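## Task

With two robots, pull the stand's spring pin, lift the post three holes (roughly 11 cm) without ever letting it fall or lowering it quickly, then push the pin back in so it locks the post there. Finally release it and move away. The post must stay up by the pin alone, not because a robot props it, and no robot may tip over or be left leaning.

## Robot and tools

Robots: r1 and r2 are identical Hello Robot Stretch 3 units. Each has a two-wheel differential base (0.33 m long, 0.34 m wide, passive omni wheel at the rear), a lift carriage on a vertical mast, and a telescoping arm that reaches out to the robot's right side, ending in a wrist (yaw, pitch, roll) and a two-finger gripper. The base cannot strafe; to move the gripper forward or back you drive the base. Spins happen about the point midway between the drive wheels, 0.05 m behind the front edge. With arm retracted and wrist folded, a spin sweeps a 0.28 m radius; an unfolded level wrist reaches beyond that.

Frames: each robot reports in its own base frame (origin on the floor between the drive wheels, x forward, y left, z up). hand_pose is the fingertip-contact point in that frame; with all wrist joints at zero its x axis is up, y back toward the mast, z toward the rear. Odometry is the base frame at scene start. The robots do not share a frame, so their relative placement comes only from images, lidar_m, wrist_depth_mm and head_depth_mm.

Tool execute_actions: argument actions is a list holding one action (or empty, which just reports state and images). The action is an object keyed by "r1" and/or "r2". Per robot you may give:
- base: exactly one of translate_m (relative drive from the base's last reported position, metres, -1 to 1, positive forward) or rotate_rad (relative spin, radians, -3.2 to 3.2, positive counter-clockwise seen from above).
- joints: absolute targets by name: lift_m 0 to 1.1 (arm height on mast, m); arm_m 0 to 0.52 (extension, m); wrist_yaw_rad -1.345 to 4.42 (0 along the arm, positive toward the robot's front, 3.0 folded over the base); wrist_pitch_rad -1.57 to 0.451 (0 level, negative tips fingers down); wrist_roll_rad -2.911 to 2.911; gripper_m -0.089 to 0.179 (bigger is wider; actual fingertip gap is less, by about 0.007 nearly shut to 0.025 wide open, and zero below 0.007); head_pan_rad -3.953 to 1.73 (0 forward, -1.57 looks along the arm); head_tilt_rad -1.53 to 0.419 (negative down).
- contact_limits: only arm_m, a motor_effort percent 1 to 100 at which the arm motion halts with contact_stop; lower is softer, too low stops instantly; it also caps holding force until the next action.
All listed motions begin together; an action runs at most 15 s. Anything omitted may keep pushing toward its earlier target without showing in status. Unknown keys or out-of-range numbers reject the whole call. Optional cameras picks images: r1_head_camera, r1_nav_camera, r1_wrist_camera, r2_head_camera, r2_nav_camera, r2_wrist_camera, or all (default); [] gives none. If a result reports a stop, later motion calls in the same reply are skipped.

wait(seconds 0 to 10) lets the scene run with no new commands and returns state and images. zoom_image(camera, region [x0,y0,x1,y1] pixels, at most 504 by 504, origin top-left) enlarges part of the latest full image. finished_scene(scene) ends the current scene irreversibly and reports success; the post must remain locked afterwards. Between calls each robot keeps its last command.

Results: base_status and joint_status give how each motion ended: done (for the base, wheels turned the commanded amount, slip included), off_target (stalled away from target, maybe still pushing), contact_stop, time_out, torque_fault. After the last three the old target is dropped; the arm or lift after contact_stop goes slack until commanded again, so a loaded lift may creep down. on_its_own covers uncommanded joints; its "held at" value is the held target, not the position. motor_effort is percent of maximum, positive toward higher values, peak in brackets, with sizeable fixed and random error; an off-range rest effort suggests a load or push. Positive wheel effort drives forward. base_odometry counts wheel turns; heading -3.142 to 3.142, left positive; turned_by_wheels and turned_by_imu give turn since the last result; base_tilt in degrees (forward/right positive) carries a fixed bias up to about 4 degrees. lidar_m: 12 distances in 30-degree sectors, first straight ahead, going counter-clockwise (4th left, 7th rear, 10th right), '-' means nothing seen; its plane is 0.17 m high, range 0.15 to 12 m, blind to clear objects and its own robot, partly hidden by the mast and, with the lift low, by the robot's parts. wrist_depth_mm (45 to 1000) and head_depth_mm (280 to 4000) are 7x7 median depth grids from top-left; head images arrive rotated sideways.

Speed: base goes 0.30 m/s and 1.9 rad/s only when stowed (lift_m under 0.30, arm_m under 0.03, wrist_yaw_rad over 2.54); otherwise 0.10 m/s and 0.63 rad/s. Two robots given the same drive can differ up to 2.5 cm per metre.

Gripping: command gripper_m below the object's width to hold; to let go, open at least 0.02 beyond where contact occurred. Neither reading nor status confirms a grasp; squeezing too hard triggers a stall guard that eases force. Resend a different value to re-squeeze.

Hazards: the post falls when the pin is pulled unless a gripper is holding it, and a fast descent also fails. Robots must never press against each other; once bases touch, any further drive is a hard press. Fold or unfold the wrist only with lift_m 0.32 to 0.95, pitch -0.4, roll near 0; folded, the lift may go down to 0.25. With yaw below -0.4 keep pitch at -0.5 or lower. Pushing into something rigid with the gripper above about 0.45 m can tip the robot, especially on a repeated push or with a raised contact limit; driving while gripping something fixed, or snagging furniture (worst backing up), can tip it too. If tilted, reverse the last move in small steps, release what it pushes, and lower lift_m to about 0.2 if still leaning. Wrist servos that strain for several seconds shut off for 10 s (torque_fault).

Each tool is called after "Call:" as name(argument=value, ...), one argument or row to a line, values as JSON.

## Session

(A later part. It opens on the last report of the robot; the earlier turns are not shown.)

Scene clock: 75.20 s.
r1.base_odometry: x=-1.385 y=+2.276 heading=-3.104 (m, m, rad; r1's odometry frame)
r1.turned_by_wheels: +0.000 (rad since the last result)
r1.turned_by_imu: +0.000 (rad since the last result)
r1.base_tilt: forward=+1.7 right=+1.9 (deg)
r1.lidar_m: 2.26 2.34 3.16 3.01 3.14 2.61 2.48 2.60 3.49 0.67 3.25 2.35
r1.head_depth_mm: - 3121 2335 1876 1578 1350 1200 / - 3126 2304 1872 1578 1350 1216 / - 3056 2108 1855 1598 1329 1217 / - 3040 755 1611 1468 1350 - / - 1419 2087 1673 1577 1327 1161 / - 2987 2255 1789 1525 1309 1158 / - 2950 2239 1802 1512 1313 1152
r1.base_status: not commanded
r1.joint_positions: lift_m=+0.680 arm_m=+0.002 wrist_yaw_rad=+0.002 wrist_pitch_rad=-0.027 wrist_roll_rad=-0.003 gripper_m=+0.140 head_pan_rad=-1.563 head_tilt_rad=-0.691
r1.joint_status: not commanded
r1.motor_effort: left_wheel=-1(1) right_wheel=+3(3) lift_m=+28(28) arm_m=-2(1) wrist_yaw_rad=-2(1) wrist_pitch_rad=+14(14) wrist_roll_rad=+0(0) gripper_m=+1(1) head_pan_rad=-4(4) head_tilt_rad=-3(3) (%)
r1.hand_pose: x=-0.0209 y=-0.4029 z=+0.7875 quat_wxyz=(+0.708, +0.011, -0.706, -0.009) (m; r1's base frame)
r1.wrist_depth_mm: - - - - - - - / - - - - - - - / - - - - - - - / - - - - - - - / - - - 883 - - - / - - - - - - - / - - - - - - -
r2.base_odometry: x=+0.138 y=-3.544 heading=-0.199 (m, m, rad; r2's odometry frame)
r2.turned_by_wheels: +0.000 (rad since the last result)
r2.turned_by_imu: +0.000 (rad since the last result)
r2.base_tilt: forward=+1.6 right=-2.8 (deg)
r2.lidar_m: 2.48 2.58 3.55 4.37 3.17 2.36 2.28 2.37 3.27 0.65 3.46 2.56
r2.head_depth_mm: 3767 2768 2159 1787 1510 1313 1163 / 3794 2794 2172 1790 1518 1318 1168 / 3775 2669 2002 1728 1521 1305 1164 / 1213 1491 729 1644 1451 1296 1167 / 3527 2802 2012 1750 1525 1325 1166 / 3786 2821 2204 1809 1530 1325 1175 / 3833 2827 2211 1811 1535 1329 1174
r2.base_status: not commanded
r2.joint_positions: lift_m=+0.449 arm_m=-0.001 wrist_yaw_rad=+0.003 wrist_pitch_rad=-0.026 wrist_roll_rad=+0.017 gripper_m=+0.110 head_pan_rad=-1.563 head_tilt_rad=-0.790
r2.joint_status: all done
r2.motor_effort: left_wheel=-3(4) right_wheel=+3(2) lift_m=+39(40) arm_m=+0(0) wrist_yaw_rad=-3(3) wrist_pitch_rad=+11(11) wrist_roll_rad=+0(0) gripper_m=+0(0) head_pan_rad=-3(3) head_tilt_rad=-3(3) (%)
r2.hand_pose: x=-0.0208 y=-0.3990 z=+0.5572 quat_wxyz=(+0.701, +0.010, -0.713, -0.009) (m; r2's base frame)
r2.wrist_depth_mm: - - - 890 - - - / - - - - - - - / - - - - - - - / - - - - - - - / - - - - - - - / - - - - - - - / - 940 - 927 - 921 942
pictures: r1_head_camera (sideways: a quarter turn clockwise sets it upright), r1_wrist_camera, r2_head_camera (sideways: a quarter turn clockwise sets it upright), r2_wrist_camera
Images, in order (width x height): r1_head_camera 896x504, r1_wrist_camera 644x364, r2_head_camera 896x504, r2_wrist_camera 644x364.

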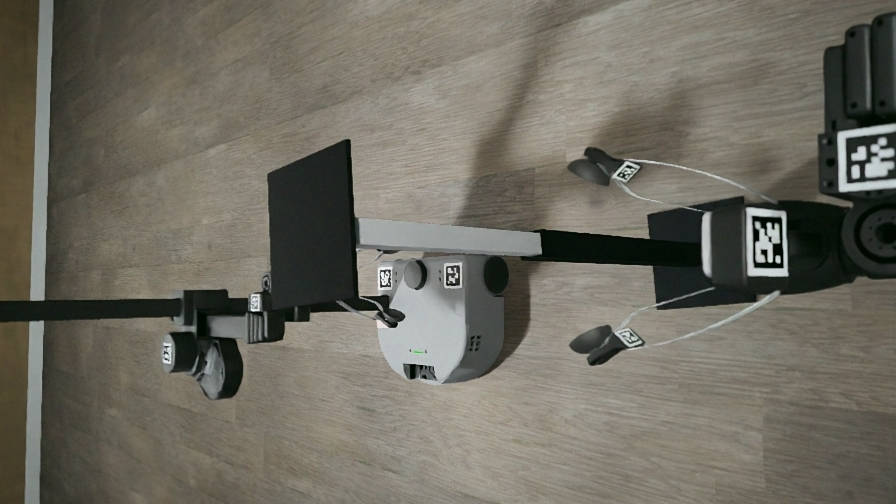

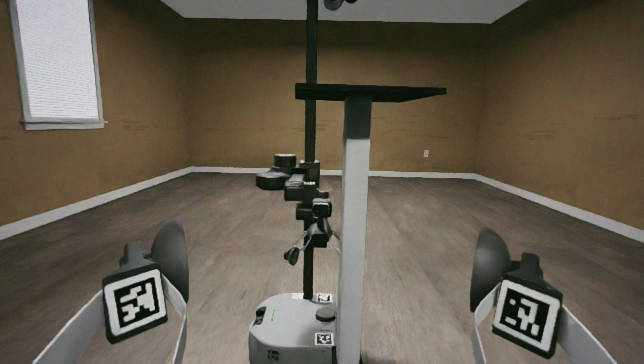

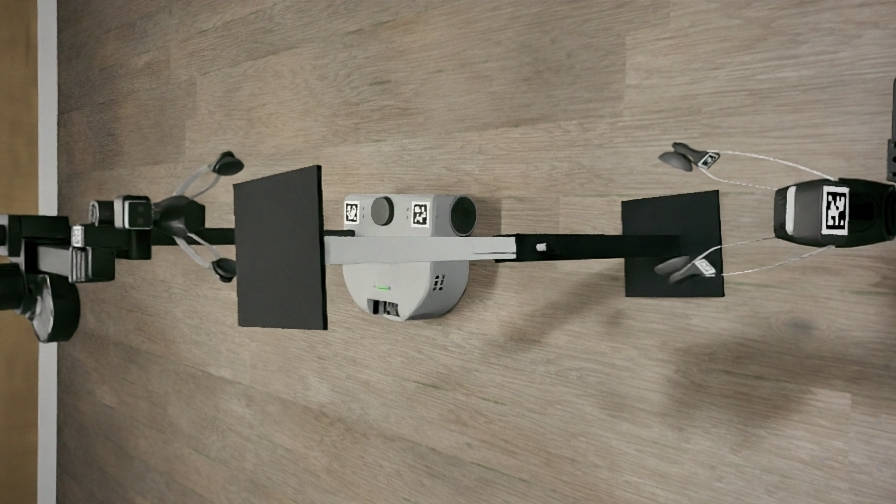

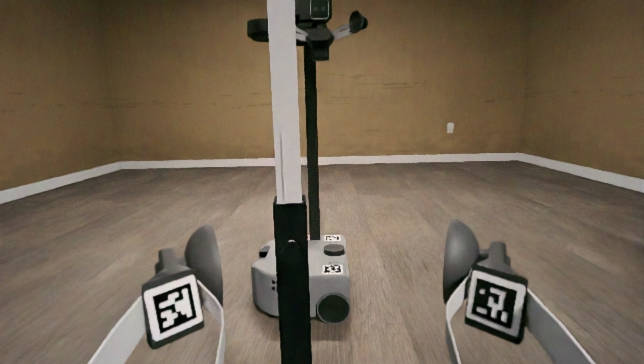

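Call:
execute_actions(
  actions=[
    {"r1":{"base":{"translate_m":-0.03},"joints":{"arm_m":0.2,"wrist_pitch_rad":0.03}},"r2":{"base":{"translate_m":0.045},"joints":{"lift_m":0.37,"arm_m":0.12,"wrist_pitch_rad":0.03}}},
  ],
  cameras=["r1_head_camera","r2_head_camera","r1_wrist_camera","r2_wrist_camera"],
)

Call:
zoom_image(
  camera="r2_head_camera",
  region=[460,120,700,300],
)

Scene clock: 90.83 s.
r1.base_odometry: x=-1.355 y=+2.277 heading=-3.104 (m, m, rad; r1's odometry frame)
r1.turned_by_wheels: +0.000 (rad since the last result)
r1.turned_by_imu: +0.001 (rad since the last result)
r1.base_tilt: forward=+1.6 right=+1.9 (deg)
r1.lidar_m: 2.28 2.37 3.13 3.02 3.13 2.58 2.46 2.56 3.45 0.66 3.31 2.39
r1.head_depth_mm: - 3126 2327 1869 1574 1343 1200 / - 3085 2338 1874 1611 - - / - 3073 2177 1860 - 1304 1166 / - 3058 759 1188 - 1297 1166 / - 1452 1395 1665 1535 1325 1164 / - 2973 2247 1783 1532 1317 1161 / - 2915 2226 1808 1522 1315 1151
r1.base_status: done
r1.joint_positions: lift_m=+0.680 arm_m=+0.200 wrist_yaw_rad=+0.001 wrist_pitch_rad=+0.004 wrist_roll_rad=-0.003 gripper_m=+0.140 head_pan_rad=-1.563 head_tilt_rad=-0.691
r1.joint_status: all done
r1.motor_effort: left_wheel=-1(3) right_wheel=+3(4) lift_m=+28(28) arm_m=+2(2) wrist_yaw_rad=+0(2) wrist_pitch_rad=+13(14) wrist_roll_rad=+0(0) gripper_m=+1(1) head_pan_rad=-4(4) head_tilt_rad=-2(4) (%)
r1.hand_pose: x=-0.0212 y=-0.6011 z=+0.7954 quat_wxyz=(+0.708, -0.001, -0.706, +0.001) (m; r1's base frame)
r1.wrist_depth_mm: - - - - - - - / - - 197 188 181 - - / - - - - - - - / - - - - - - - / - - - 767 - - - / - - - 642 - - - / - - - 267 - - -
r2.base_odometry: x=+0.183 y=-3.553 heading=-0.199 (m, m, rad; r2's odometry frame)
r2.turned_by_wheels: +0.000 (rad since the last result)
r2.turned_by_imu: -0.001 (rad since the last result)
r2.base_tilt: forward=+1.6 right=-2.8 (deg)
r2.lidar_m: 2.43 2.53 3.50 4.38 3.26 2.41 2.33 2.43 3.33 0.64 3.41 2.52
r2.head_depth_mm: 3762 2774 2176 1794 1517 1316 1166 / 3797 2776 2099 1793 1518 1314 1174 / 3681 2580 730 1703 1493 1339 - / 1224 995 731 1659 1492 1315 1166 / 3489 2843 2208 1745 1520 1325 1170 / 3812 2811 2174 1801 1532 1316 1170 / 3844 2802 2196 1797 1535 1324 1171
r2.base_status: done
r2.joint_positions: lift_m=+0.371 arm_m=+0.120 wrist_yaw_rad=+0.001 wrist_pitch_rad=+0.005 wrist_roll_rad=+0.017 gripper_m=+0.110 head_pan_rad=-1.563 head_tilt_rad=-0.790
r2.joint_status: all done
r2.motor_effort: left_wheel=-4(8) right_wheel=+3(7) lift_m=+10(36) arm_m=+4(4) wrist_yaw_rad=-1(2) wrist_pitch_rad=+11(11) wrist_roll_rad=+0(0) gripper_m=+0(0) head_pan_rad=-3(3) head_tilt_rad=-3(3) (%)
r2.hand_pose: x=-0.0211 y=-0.5210 z=+0.4866 quat_wxyz=(+0.701, -0.001, -0.713, +0.002) (m; r2's base frame)
r2.wrist_depth_mm: - - - - - - - / - - - - - - - / - - - - - - - / - - - 289 - - - / - - - 299 - - - / - - - 304 - - - / 934 866 936 317 908 827 882
pictures: r1_head_camera (sideways: a quarter turn clockwise sets it upright), r1_wrist_camera, r2_head_camera (sideways: a quarter turn clockwise sets it upright), r2_wrist_camera
Images, in order (width x height): r1_head_camera 896x504, r1_wrist_camera 644x364, r2_head_camera 896x504, r2_wrist_camera 644x364.

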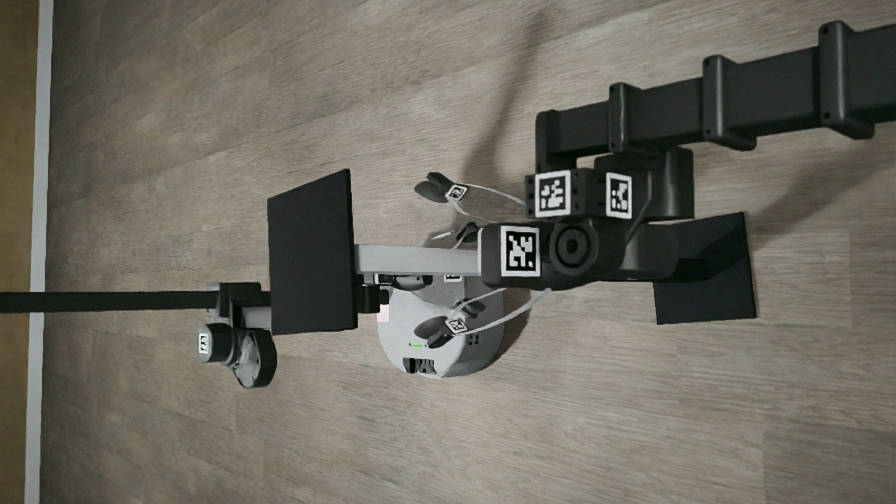

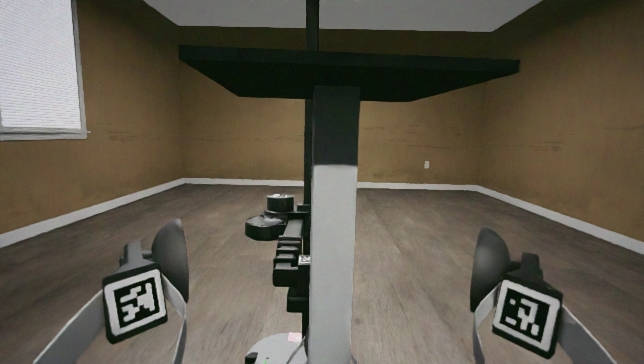

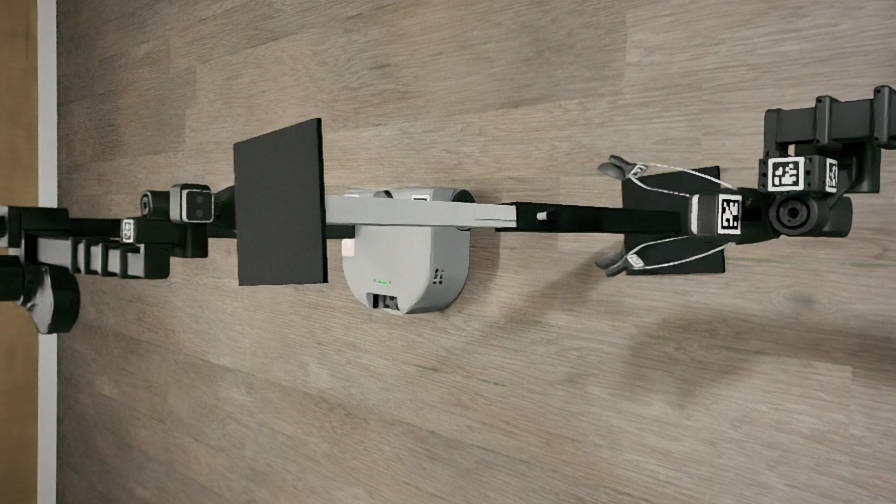

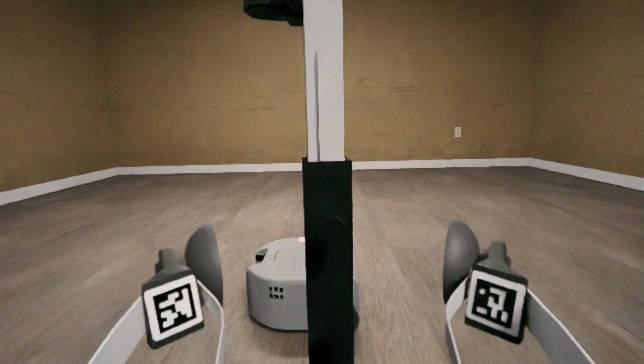

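Region (460, 120, 700, 300) of r2_head_camera's 896x504 image, scaled by 2.100, with more detail than that image has; it fills the top 378 rows of this view, and the rest is white.

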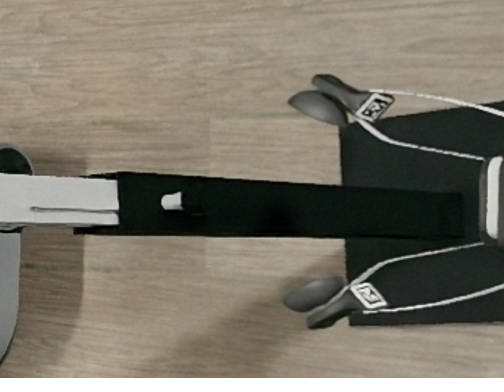

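Call:
zoom_image(
  camera="r2_wrist_camera",
  region=[270,150,390,300],
)

Region (270, 150, 390, 300) of r2_wrist_camera's 644x364 image, scaled by 3.360; it fills the left 403 columns of this view, and the rest is white.

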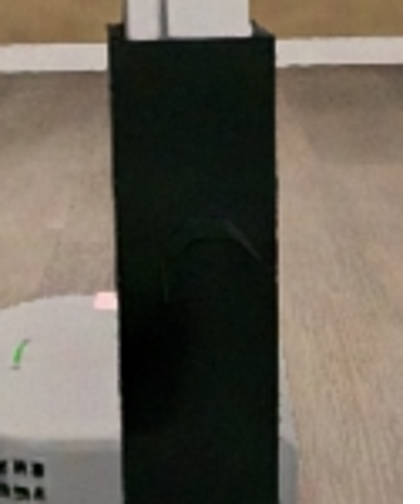

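Call:
execute_actions(
  actions=[
    {"r1":{"joints":{"arm_m":0.287,"gripper_m":0.08}},"r2":{"joints":{"lift_m":0.35,"arm_m":0.19,"gripper_m":0.075}}},
  ],
  cameras=["r2_head_camera","r1_wrist_camera","r2_wrist_camera"],
)

Call:
zoom_image(
  camera="r2_wrist_camera",
  region=[230,160,430,330],
)

Call:
zoom_image(
  camera="r2_head_camera",
  region=[300,130,640,300],
)

Scene clock: 106.07 s.
r1.base_odometry: x=-1.355 y=+2.277 heading=-3.104 (m, m, rad; r1's odometry frame)
r1.turned_by_wheels: +0.000 (rad since the last result)
r1.turned_by_imu: +0.001 (rad since the last result)
r1.base_tilt: forward=+1.7 right=+1.9 (deg)
r1.lidar_m: 2.29 2.36 3.15 3.02 3.11 2.59 2.46 2.56 3.48 0.66 3.31 2.39
r1.head_depth_mm: - 3072 2342 1865 1575 1354 1176 / - 3100 2290 1879 1573 - - / - 3052 2167 1969 - 1332 1168 / - 3048 758 - 1305 1294 1164 / - 1477 1418 1628 1537 1331 1165 / - 3026 2203 1776 1526 1322 1157 / - 2945 2252 1805 1517 1319 1156
r1.base_status: not commanded
r1.joint_positions: lift_m=+0.680 arm_m=+0.287 wrist_yaw_rad=+0.001 wrist_pitch_rad=+0.004 wrist_roll_rad=-0.003 gripper_m=+0.080 head_pan_rad=-1.563 head_tilt_rad=-0.691
r1.joint_status: all done
r1.motor_effort: left_wheel=-2(1) right_wheel=+3(3) lift_m=+28(28) arm_m=+3(2) wrist_yaw_rad=+0(1) wrist_pitch_rad=+13(13) wrist_roll_rad=+0(0) gripper_m=+0(90) head_pan_rad=-4(4) head_tilt_rad=-4(3) (%)
r1.hand_pose: x=-0.0212 y=-0.6881 z=+0.7954 quat_wxyz=(+0.708, -0.001, -0.706, +0.001) (m; r1's base frame)
r1.wrist_depth_mm: - 103 100 98 96 95 93 / - - 198 133 181 - - / - - - 136 - - - / - - - 139 - - - / - - - 143 - - - / - - - 146 - - - / - - - 150 - - -
r2.base_odometry: x=+0.183 y=-3.553 heading=-0.199 (m, m, rad; r2's odometry frame)
r2.turned_by_wheels: +0.000 (rad since the last result)
r2.turned_by_imu: -0.001 (rad since the last result)
r2.base_tilt: forward=+1.6 right=-2.9 (deg)
r2.lidar_m: 2.43 2.53 3.49 4.37 3.25 2.40 2.33 2.42 3.35 0.64 3.41 2.52
r2.head_depth_mm: 3764 2761 2182 1788 1515 1317 1163 / 3740 2767 2117 1792 1508 1345 1186 / 3667 2679 729 1700 1488 1378 1148 / 1221 899 729 1652 1490 1298 1168 / 3552 2790 2190 1751 1525 1326 1166 / 3819 2817 2199 1804 1521 1327 1169 / 3880 2816 2202 1810 1534 1324 1178
r2.base_status: not commanded
r2.joint_positions: lift_m=+0.351 arm_m=+0.190 wrist_yaw_rad=+0.001 wrist_pitch_rad=+0.005 wrist_roll_rad=+0.017 gripper_m=+0.075 head_pan_rad=-1.563 head_tilt_rad=-0.790
r2.joint_status: all done
r2.motor_effort: left_wheel=-3(4) right_wheel=+3(3) lift_m=+11(10) arm_m=+4(3) wrist_yaw_rad=-1(2) wrist_pitch_rad=+11(11) wrist_roll_rad=+0(0) gripper_m=-1(96) head_pan_rad=-3(3) head_tilt_rad=-3(3) (%)
r2.hand_pose: x=-0.0211 y=-0.5910 z=+0.4666 quat_wxyz=(+0.701, -0.001, -0.713, +0.002) (m; r2's base frame)
r2.wrist_depth_mm: - - - 209 - - - / - - - 215 - - - / - - - 218 - - - / - - - 217 - - - / - - - 222 - - - / - - - 229 - - - / 916 894 852 234 861 841 838
pictures: r1_wrist_camera, r2_head_camera (sideways: a quarter turn clockwise sets it upright), r2_wrist_camera
Images, in order (width x height): r1_wrist_camera 644x364, r2_head_camera 896x504, r2_wrist_camera 644x364.

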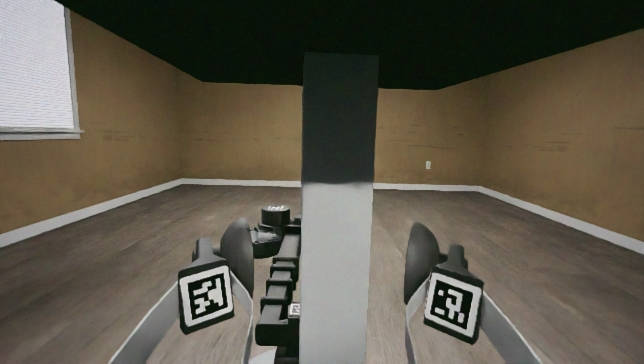

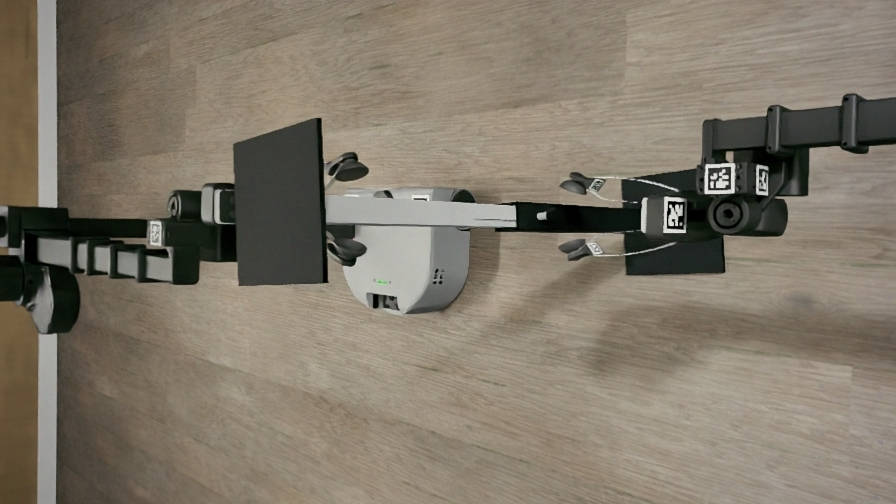

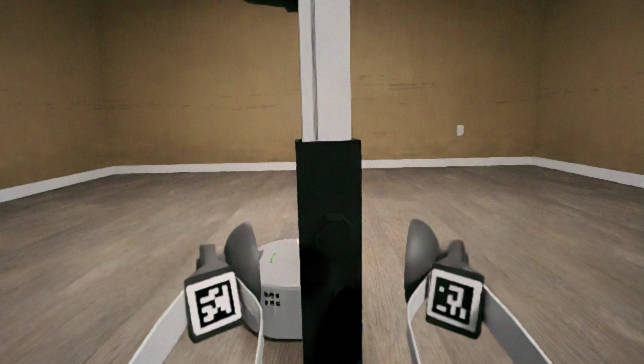

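Region (230, 160, 430, 330) of r2_wrist_camera's 644x364 image, scaled by 2.520; it fills the top 428 rows of this view, and the rest is white.

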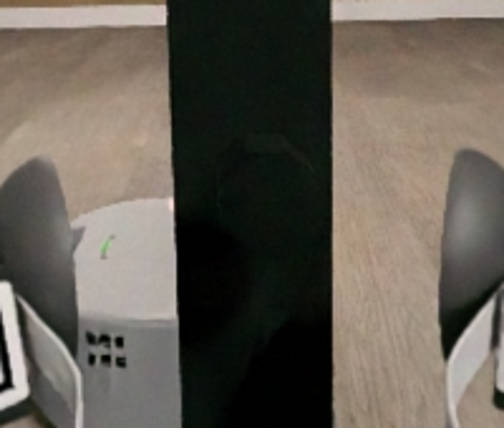

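Region (300, 130, 640, 300) of r2_head_camera's 896x504 image, scaled by 1.482, with more detail than that image has.

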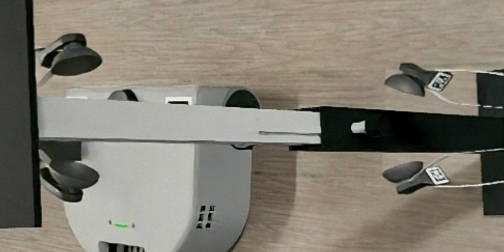

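Call:
execute_actions(
  actions=[
    {"r1":{"base":{"translate_m":-0.003},"joints":{"arm_m":0.293}},"r2":{"base":{"translate_m":-0.002},"joints":{"arm_m":0.22,"gripper_m":0.055}}},
  ],
  cameras=["r2_head_camera","r2_wrist_camera"],
)

Call:
zoom_image(
  camera="r2_wrist_camera",
  region=[230,160,430,330],
)

Call:
execute_actions(
  actions=[
    {"r1":{"joints":{"gripper_m":-0.04}},"r2":{"joints":{"gripper_m":-0.03}}},
  ],
  cameras=["r2_head_camera","r1_wrist_camera","r2_wrist_camera"],
)

Call:
zoom_image(
  camera="r2_head_camera",
  region=[300,130,640,300],
)

Scene clock: 115.07 s.
r1.base_odometry: x=-1.352 y=+2.277 heading=-3.104 (m, m, rad; r1's odometry frame)
r1.turned_by_wheels: +0.000 (rad since the last result)
r1.turned_by_imu: +0.001 (rad since the last result)
r1.base_tilt: forward=+1.6 right=+1.9 (deg)
r1.lidar_m: 2.30 2.37 3.16 3.02 3.13 2.59 2.46 2.56 3.46 0.66 3.33 2.39
r1.head_depth_mm: - 3141 2345 1888 1556 1349 1187 / - 3168 2329 1855 1577 - - / - 3075 2209 1948 1483 1331 1166 / - 3067 759 - 1126 1293 1168 / - 1458 1424 1613 1544 1320 1163 / - 2952 2172 1778 1524 1314 1163 / - 2991 2273 1803 1531 1310 1151
r1.base_status: done
r1.joint_positions: lift_m=+0.680 arm_m=+0.293 wrist_yaw_rad=+0.001 wrist_pitch_rad=+0.004 wrist_roll_rad=-0.003 gripper_m=+0.080 head_pan_rad=-1.563 head_tilt_rad=-0.691
r1.joint_status: all done
r1.motor_effort: left_wheel=-2(4) right_wheel=+2(5) lift_m=+28(28) arm_m=+2(3) wrist_yaw_rad=+0(0) wrist_pitch_rad=+13(13) wrist_roll_rad=+0(0) gripper_m=+0(1) head_pan_rad=-4(4) head_tilt_rad=-2(4) (%)
r1.hand_pose: x=-0.0212 y=-0.6941 z=+0.7954 quat_wxyz=(+0.708, -0.001, -0.706, +0.001) (m; r1's base frame)
r1.wrist_depth_mm: - 103 100 98 97 95 93 / - - 198 127 184 - - / - - - 130 - - - / - - - 133 - - - / - - - 136 - - - / - - - 140 - - - / - - - 143 - - -
r2.base_odometry: x=+0.181 y=-3.553 heading=-0.199 (m, m, rad; r2's odometry frame)
r2.turned_by_wheels: +0.000 (rad since the last result)
r2.turned_by_imu: -0.001 (rad since the last result)
r2.base_tilt: forward=+1.6 right=-2.9 (deg)
r2.lidar_m: 2.43 2.53 3.51 4.37 3.25 2.40 2.32 2.42 3.33 0.64 3.43 2.52
r2.head_depth_mm: 3798 2797 2171 1785 1523 1317 1162 / 3769 2774 2125 1792 1523 1340 1188 / 3766 2687 729 1712 1492 - 1167 / 1237 897 729 1652 1487 1305 1170 / 3510 2827 2184 1756 1524 1323 1169 / 3845 2834 2204 1803 1533 1330 1175 / 3855 2824 2207 1820 1529 1321 1174
r2.base_status: done
r2.joint_positions: lift_m=+0.351 arm_m=+0.220 wrist_yaw_rad=+0.001 wrist_pitch_rad=+0.005 wrist_roll_rad=+0.017 gripper_m=+0.055 head_pan_rad=-1.563 head_tilt_rad=-0.790
r2.joint_status: all done
r2.motor_effort: left_wheel=-4(10) right_wheel=+3(4) lift_m=+10(10) arm_m=+4(3) wrist_yaw_rad=-1(1) wrist_pitch_rad=+11(11) wrist_roll_rad=+0(0) gripper_m=-1(83) head_pan_rad=-2(2) head_tilt_rad=-3(3) (%)
r2.hand_pose: x=-0.0211 y=-0.6210 z=+0.4666 quat_wxyz=(+0.701, -0.001, -0.713, +0.002) (m; r2's base frame)
r2.wrist_depth_mm: - - - 180 - - - / - - - 182 - - - / - - - 187 - - - / - - - 185 - - - / - - - 188 - - - / - - - 194 - - - / 903 897 821 201 804 846 847
pictures: r2_head_camera (sideways: a quarter turn clockwise sets it upright), r2_wrist_camera
Images, in order (width x height): r2_head_camera 896x504, r2_wrist_camera 644x364.

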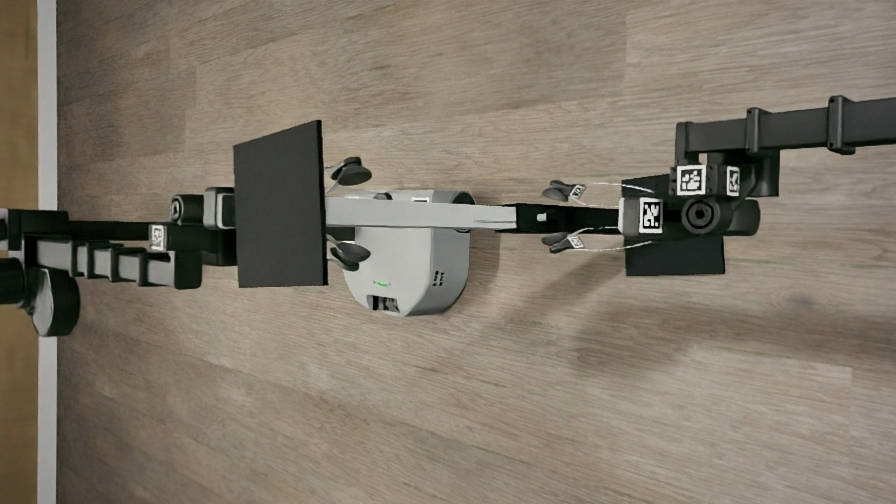

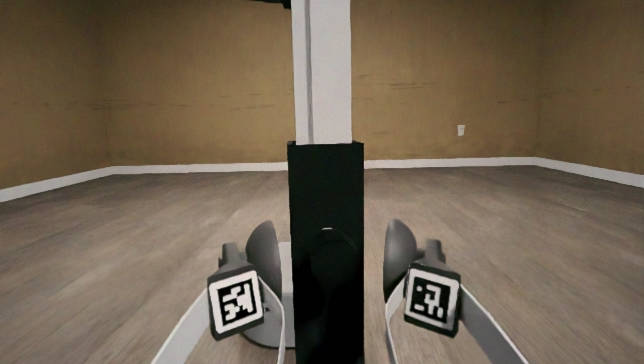

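Region (230, 160, 430, 330) of r2_wrist_camera's 644x364 image, scaled by 2.520; it fills the top 428 rows of this view, and the rest is white.

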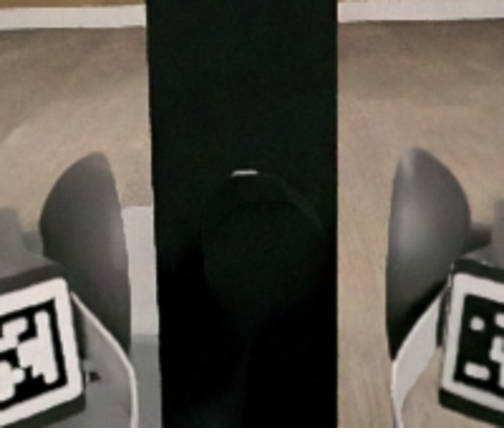

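Scene clock: 116.77 s.
r1.base_odometry: x=-1.352 y=+2.277 heading=-3.104 (m, m, rad; r1's odometry frame)
r1.turned_by_wheels: +0.000 (rad since the last result)
r1.turned_by_imu: +0.001 (rad since the last result)
r1.base_tilt: forward=+1.6 right=+2.0 (deg)
r1.lidar_m: 2.29 2.37 3.15 3.02 3.13 2.58 2.46 2.56 3.44 0.66 3.32 2.39
r1.head_depth_mm: - 3093 2344 1878 1571 1348 1177 / - 3105 2340 1859 1599 - - / - 3058 2152 1955 1481 1328 1171 / - 3044 753 - 1124 1292 1168 / - 1450 1318 1617 1536 1326 1156 / - 2939 2173 1783 1546 1318 1152 / - 2905 2254 1841 1528 1321 1151
r1.base_status: not commanded
r1.joint_positions: lift_m=+0.680 arm_m=+0.294 wrist_yaw_rad=+0.002 wrist_pitch_rad=+0.006 wrist_roll_rad=-0.003 gripper_m=-0.039 head_pan_rad=-1.563 head_tilt_rad=-0.691
r1.joint_status: all done
r1.motor_effort: left_wheel=+0(2) right_wheel=+0(2) lift_m=+28(29) arm_m=-10(10) wrist_yaw_rad=-1(1) wrist_pitch_rad=+12(13) wrist_roll_rad=+0(0) gripper_m=-26(100) head_pan_rad=-4(4) head_tilt_rad=-4(3) (%)
r1.hand_pose: x=-0.0209 y=-0.6950 z=+0.7959 quat_wxyz=(+0.708, -0.001, -0.706, +0.003) (m; r1's base frame)
r1.wrist_depth_mm: - 102 100 98 96 94 92 / - - 198 124 183 - - / - - - 127 - - - / - - - 130 - - - / - - - 133 - - - / - - - 137 - - - / - - - 141 - - -
r2.base_odometry: x=+0.181 y=-3.553 heading=-0.199 (m, m, rad; r2's odometry frame)
r2.turned_by_wheels: +0.000 (rad since the last result)
r2.turned_by_imu: +0.000 (rad since the last result)
r2.base_tilt: forward=+1.6 right=-2.8 (deg)
r2.lidar_m: 2.43 2.53 3.50 4.37 3.25 2.41 2.33 2.42 3.33 0.65 3.45 2.52
r2.head_depth_mm: 3792 2771 2190 1789 1518 1319 1166 / 3764 2765 2119 1784 1514 1344 1182 / 3746 2701 727 1698 1490 - 1166 / 1228 892 730 1649 1490 1306 1168 / 3513 2834 2180 1748 1522 1327 1172 / 3841 2816 2199 1800 1529 1323 1171 / 3839 2818 2187 1798 1528 1332 1176
r2.base_status: not commanded
r2.joint_positions: lift_m=+0.351 arm_m=+0.220 wrist_yaw_rad=-0.001 wrist_pitch_rad=+0.005 wrist_roll_rad=+0.017 gripper_m=-0.029 head_pan_rad=-1.563 head_tilt_rad=-0.790
r2.joint_status: all done
r2.motor_effort: left_wheel=-4(4) right_wheel=+3(3) lift_m=+11(11) arm_m=-1(4) wrist_yaw_rad=+1(2) wrist_pitch_rad=+11(11) wrist_roll_rad=+0(0) gripper_m=-22(100) head_pan_rad=-2(3) head_tilt_rad=-3(3) (%)
r2.hand_pose: x=-0.0217 y=-0.6214 z=+0.4666 quat_wxyz=(+0.701, -0.002, -0.713, +0.001) (m; r2's base frame)
r2.wrist_depth_mm: - - - 180 - - - / - - - 183 - - - / - - - 189 - - - / - - - 184 - - - / - - - 187 - - - / - - - 196 - - - / 892 874 828 201 829 857 864
pictures: r1_wrist_camera, r2_head_camera (sideways: a quarter turn clockwise sets it upright), r2_wrist_camera
Images, in order (width x height): r1_wrist_camera 644x364, r2_head_camera 896x504, r2_wrist_camera 644x364.

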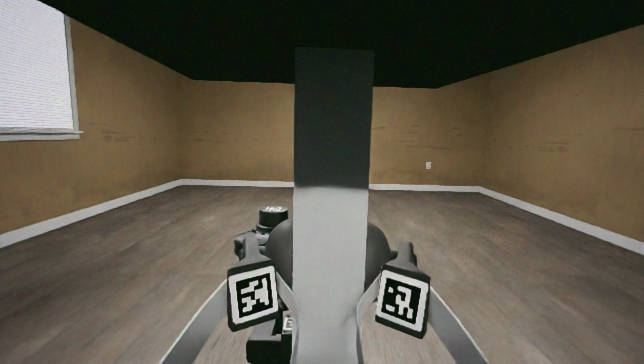

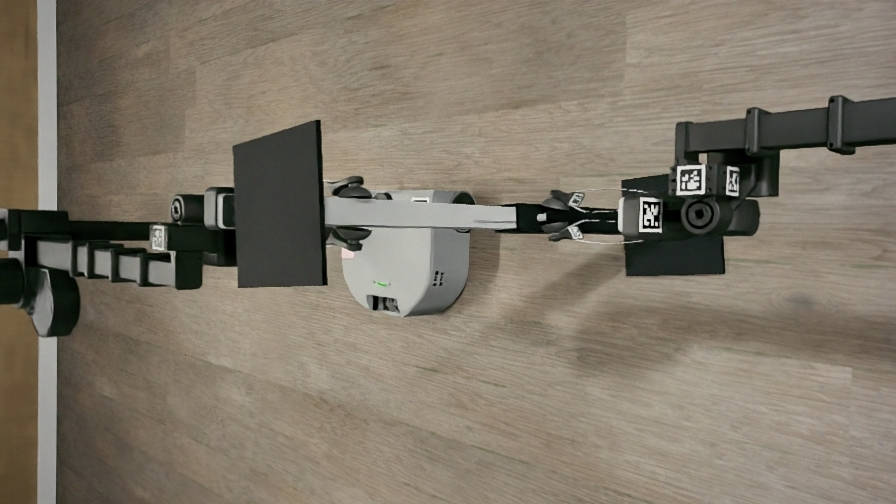

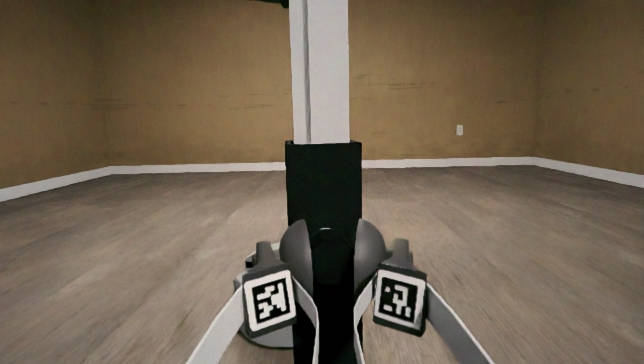

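Region (300, 130, 640, 300) of r2_head_camera's 896x504 image, scaled by 1.482, with more detail than that image has.

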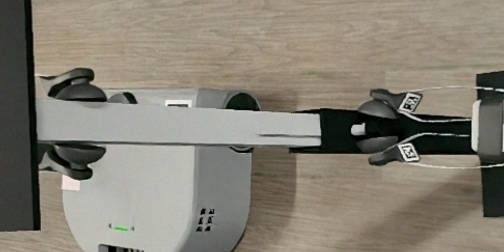

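Both grips look good. r1 takes up the post's weight first, then r2 pulls the pin.

Call:
execute_actions(
  actions=[
    {"r1":{"joints":{"lift_m":0.69,"arm_m":0.295}}},
  ],
  cameras=["r1_wrist_camera"],
)

Call:
execute_actions(
  actions=[
    {"r2":{"joints":{"arm_m":0.203}}},
  ],
  cameras=["r2_head_camera","r1_wrist_camera","r2_wrist_camera"],
)

Scene clock: 127.10 s.
r1.base_odometry: x=-1.352 y=+2.277 heading=-3.104 (m, m, rad; r1's odometry frame)
r1.turned_by_wheels: +0.000 (rad since the last result)
r1.turned_by_imu: +0.001 (rad since the last result)
r1.base_tilt: forward=+1.7 right=+1.9 (deg)
r1.lidar_m: 2.29 2.37 3.16 3.01 3.13 2.58 2.46 2.56 3.47 0.66 3.31 2.39
r1.head_depth_mm: - 3159 2346 1875 1569 1335 1185 / - 3079 2296 1892 1605 - - / - 3065 2150 1954 1478 1334 1168 / - 3041 755 - 1134 1296 1166 / - 1456 1315 1623 1546 1321 1157 / - 2958 2217 1784 1520 1312 1163 / - 2931 2260 1839 1519 1308 1155
r1.base_status: not commanded
r1.joint_positions: lift_m=+0.690 arm_m=+0.295 wrist_yaw_rad=+0.002 wrist_pitch_rad=-0.028 wrist_roll_rad=-0.003 gripper_m=-0.029 head_pan_rad=-1.563 head_tilt_rad=-0.691
r1.joint_status: all done
r1.on_its_own: gripper_m is held at -0.030, not at your -0.040, by its stall guard, which is not easing now
r1.motor_effort: left_wheel=+0(0) right_wheel=+0(0) lift_m=+32(32) arm_m=-6(8) wrist_yaw_rad=-1(1) wrist_pitch_rad=+29(30) wrist_roll_rad=+0(0) gripper_m=-22(23) head_pan_rad=-4(4) head_tilt_rad=-3(3) (%)
r1.hand_pose: x=-0.0209 y=-0.6958 z=+0.7970 quat_wxyz=(+0.708, +0.011, -0.706, -0.009) (m; r1's base frame)
r1.wrist_depth_mm: - 96 94 91 89 87 86 / - - - 121 190 - - / - - - 125 - - - / - - - 128 - - - / - - - 132 - - - / - - - 136 - - - / - - - 141 - - -
r2.base_odometry: x=+0.181 y=-3.553 heading=-0.199 (m, m, rad; r2's odometry frame)
r2.turned_by_wheels: +0.000 (rad since the last result)
r2.turned_by_imu: -0.001 (rad since the last result)
r2.base_tilt: forward=+1.7 right=-2.8 (deg)
r2.lidar_m: 2.43 2.53 3.49 4.37 3.27 2.41 2.33 2.42 3.35 0.65 3.43 2.51
r2.head_depth_mm: 3769 2768 2172 1785 1518 1315 1164 / 3784 2794 2119 1791 1508 1345 1186 / 3785 2702 726 1704 1494 - 1169 / 1232 890 729 1663 1496 1305 1174 / 3522 2815 2195 1750 1521 1323 1166 / 3881 2853 2199 1797 1532 1325 1173 / 3893 2819 2214 1812 1524 1332 1175
r2.base_status: not commanded
r2.joint_positions: lift_m=+0.351 arm_m=+0.220 wrist_yaw_rad=-0.001 wrist_pitch_rad=+0.005 wrist_roll_rad=+0.017 gripper_m=-0.029 head_pan_rad=-1.563 head_tilt_rad=-0.790
r2.joint_status: not commanded
r2.motor_effort: left_wheel=-4(4) right_wheel=+4(3) lift_m=+11(11) arm_m=-1(1) wrist_yaw_rad=+1(2) wrist_pitch_rad=+11(11) wrist_roll_rad=+0(0) gripper_m=-23(22) head_pan_rad=-3(2) head_tilt_rad=-3(3) (%)
r2.hand_pose: x=-0.0217 y=-0.6214 z=+0.4666 quat_wxyz=(+0.701, -0.002, -0.713, +0.001) (m; r2's base frame)
r2.wrist_depth_mm: - - - 179 - - - / - - - 184 - - - / - - - 187 - - - / - - - 184 - - - / - - - 187 - - - / - - - 194 - - - / 886 906 823 200 832 852 833
pictures: r1_wrist_camera
Images, in order (width x height): r1_wrist_camera 644x364.

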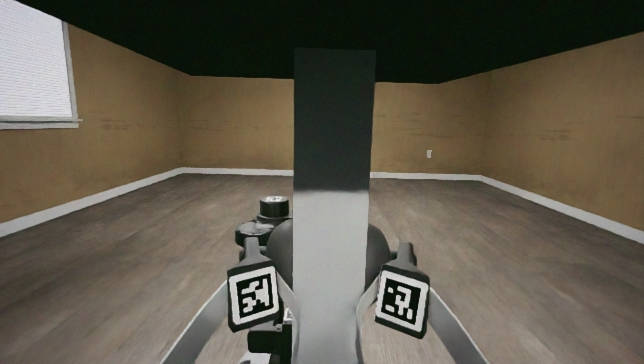

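Scene clock: 128.07 s.
r1.base_odometry: x=-1.352 y=+2.277 heading=-3.104 (m, m, rad; r1's odometry frame)
r1.turned_by_wheels: +0.000 (rad since the last result)
r1.turned_by_imu: +0.000 (rad since the last result)
r1.base_tilt: forward=+1.6 right=+2.0 (deg)
r1.lidar_m: 2.29 2.37 3.17 3.01 3.14 2.58 2.46 2.56 3.47 0.66 3.32 2.39
r1.head_depth_mm: - 3108 2324 1880 1562 1337 1193 / - 3067 2316 1906 1595 - - / - 3027 2155 1954 1483 1335 1167 / - 3044 755 - 1131 1294 1163 / - 1467 1301 1631 1544 1322 1161 / - 2958 2179 1781 1530 1315 1153 / - 2981 2224 1810 1521 1318 1154
r1.base_status: not commanded
r1.joint_positions: lift_m=+0.690 arm_m=+0.295 wrist_yaw_rad=+0.002 wrist_pitch_rad=-0.028 wrist_roll_rad=-0.003 gripper_m=-0.029 head_pan_rad=-1.563 head_tilt_rad=-0.691
r1.joint_status: not commanded
r1.on_its_own: gripper_m is held at -0.030, not at your -0.040, by its stall guard, which is not easing now
r1.motor_effort: left_wheel=+0(0) right_wheel=+0(0) lift_m=+32(32) arm_m=-6(6) wrist_yaw_rad=-1(1) wrist_pitch_rad=+29(29) wrist_roll_rad=+0(0) gripper_m=-23(21) head_pan_rad=-3(4) head_tilt_rad=-4(2) (%)
r1.hand_pose: x=-0.0209 y=-0.6958 z=+0.7970 quat_wxyz=(+0.708, +0.011, -0.706, -0.009) (m; r1's base frame)
r1.wrist_depth_mm: - 96 94 91 89 88 86 / - - - 121 191 - - / - - - 125 - - - / - - - 129 - - - / - - - 132 - - - / - - - 136 - - - / - - - 141 - - -
r2.base_odometry: x=+0.181 y=-3.553 heading=-0.199 (m, m, rad; r2's odometry frame)
r2.turned_by_wheels: +0.000 (rad since the last result)
r2.turned_by_imu: +0.000 (rad since the last result)
r2.base_tilt: forward=+1.6 right=-2.8 (deg)
r2.lidar_m: 2.43 2.53 3.50 4.37 3.26 2.41 2.33 2.42 3.33 0.64 3.43 2.52
r2.head_depth_mm: 3762 2782 2182 1783 1515 1319 1166 / 3808 2802 2113 1789 1518 1340 1180 / 3831 2686 727 1702 1484 - 1152 / 1224 887 730 1648 1488 1307 1169 / 3553 2813 2210 1754 1528 1323 1168 / 3803 2832 2228 1809 1527 1318 1168 / 3870 2809 2198 1796 1531 1330 1175
r2.base_status: not commanded
r2.joint_positions: lift_m=+0.351 arm_m=+0.203 wrist_yaw_rad=-0.001 wrist_pitch_rad=+0.005 wrist_roll_rad=+0.017 gripper_m=-0.029 head_pan_rad=-1.563 head_tilt_rad=-0.790
r2.joint_status: all done
r2.motor_effort: left_wheel=-4(4) right_wheel=+3(4) lift_m=+11(11) arm_m=-5(9) wrist_yaw_rad=+1(1) wrist_pitch_rad=+11(11) wrist_roll_rad=+0(0) gripper_m=-19(22) head_pan_rad=-3(2) head_tilt_rad=-3(3) (%)
r2.hand_pose: x=-0.0217 y=-0.6047 z=+0.4666 quat_wxyz=(+0.701, -0.002, -0.713, +0.001) (m; r2's base frame)
r2.wrist_depth_mm: - - - 197 - - - / - - - 201 - - - / - - - 208 - - - / - - - 203 - - - / - - - 204 - - - / - - - - - - - / 878 884 859 220 820 866 837
pictures: r1_wrist_camera, r2_head_camera (sideways: a quarter turn clockwise sets it upright), r2_wrist_camera
Images, in order (width x height): r1_wrist_camera 644x364, r2_head_camera 896x504, r2_wrist_camera 644x364.

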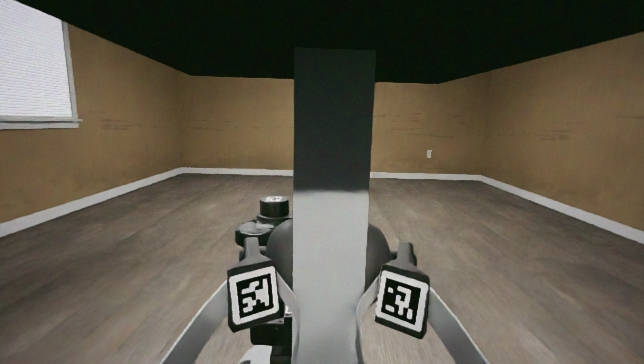

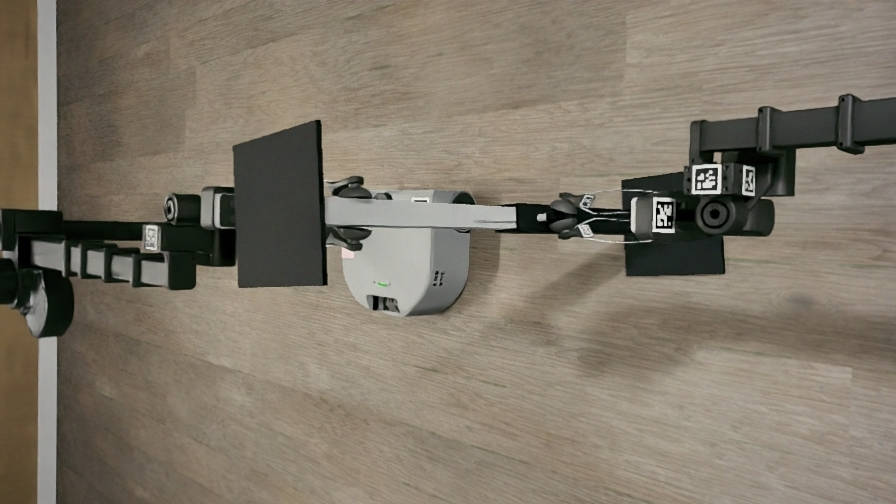

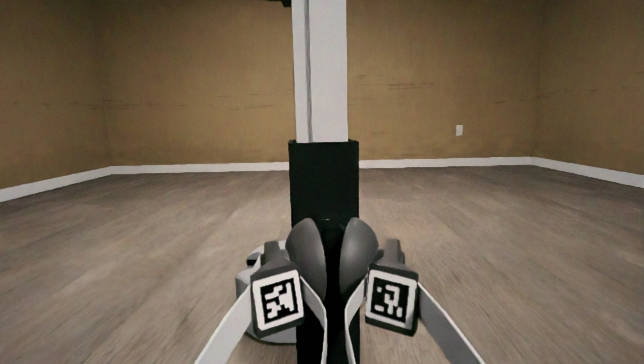

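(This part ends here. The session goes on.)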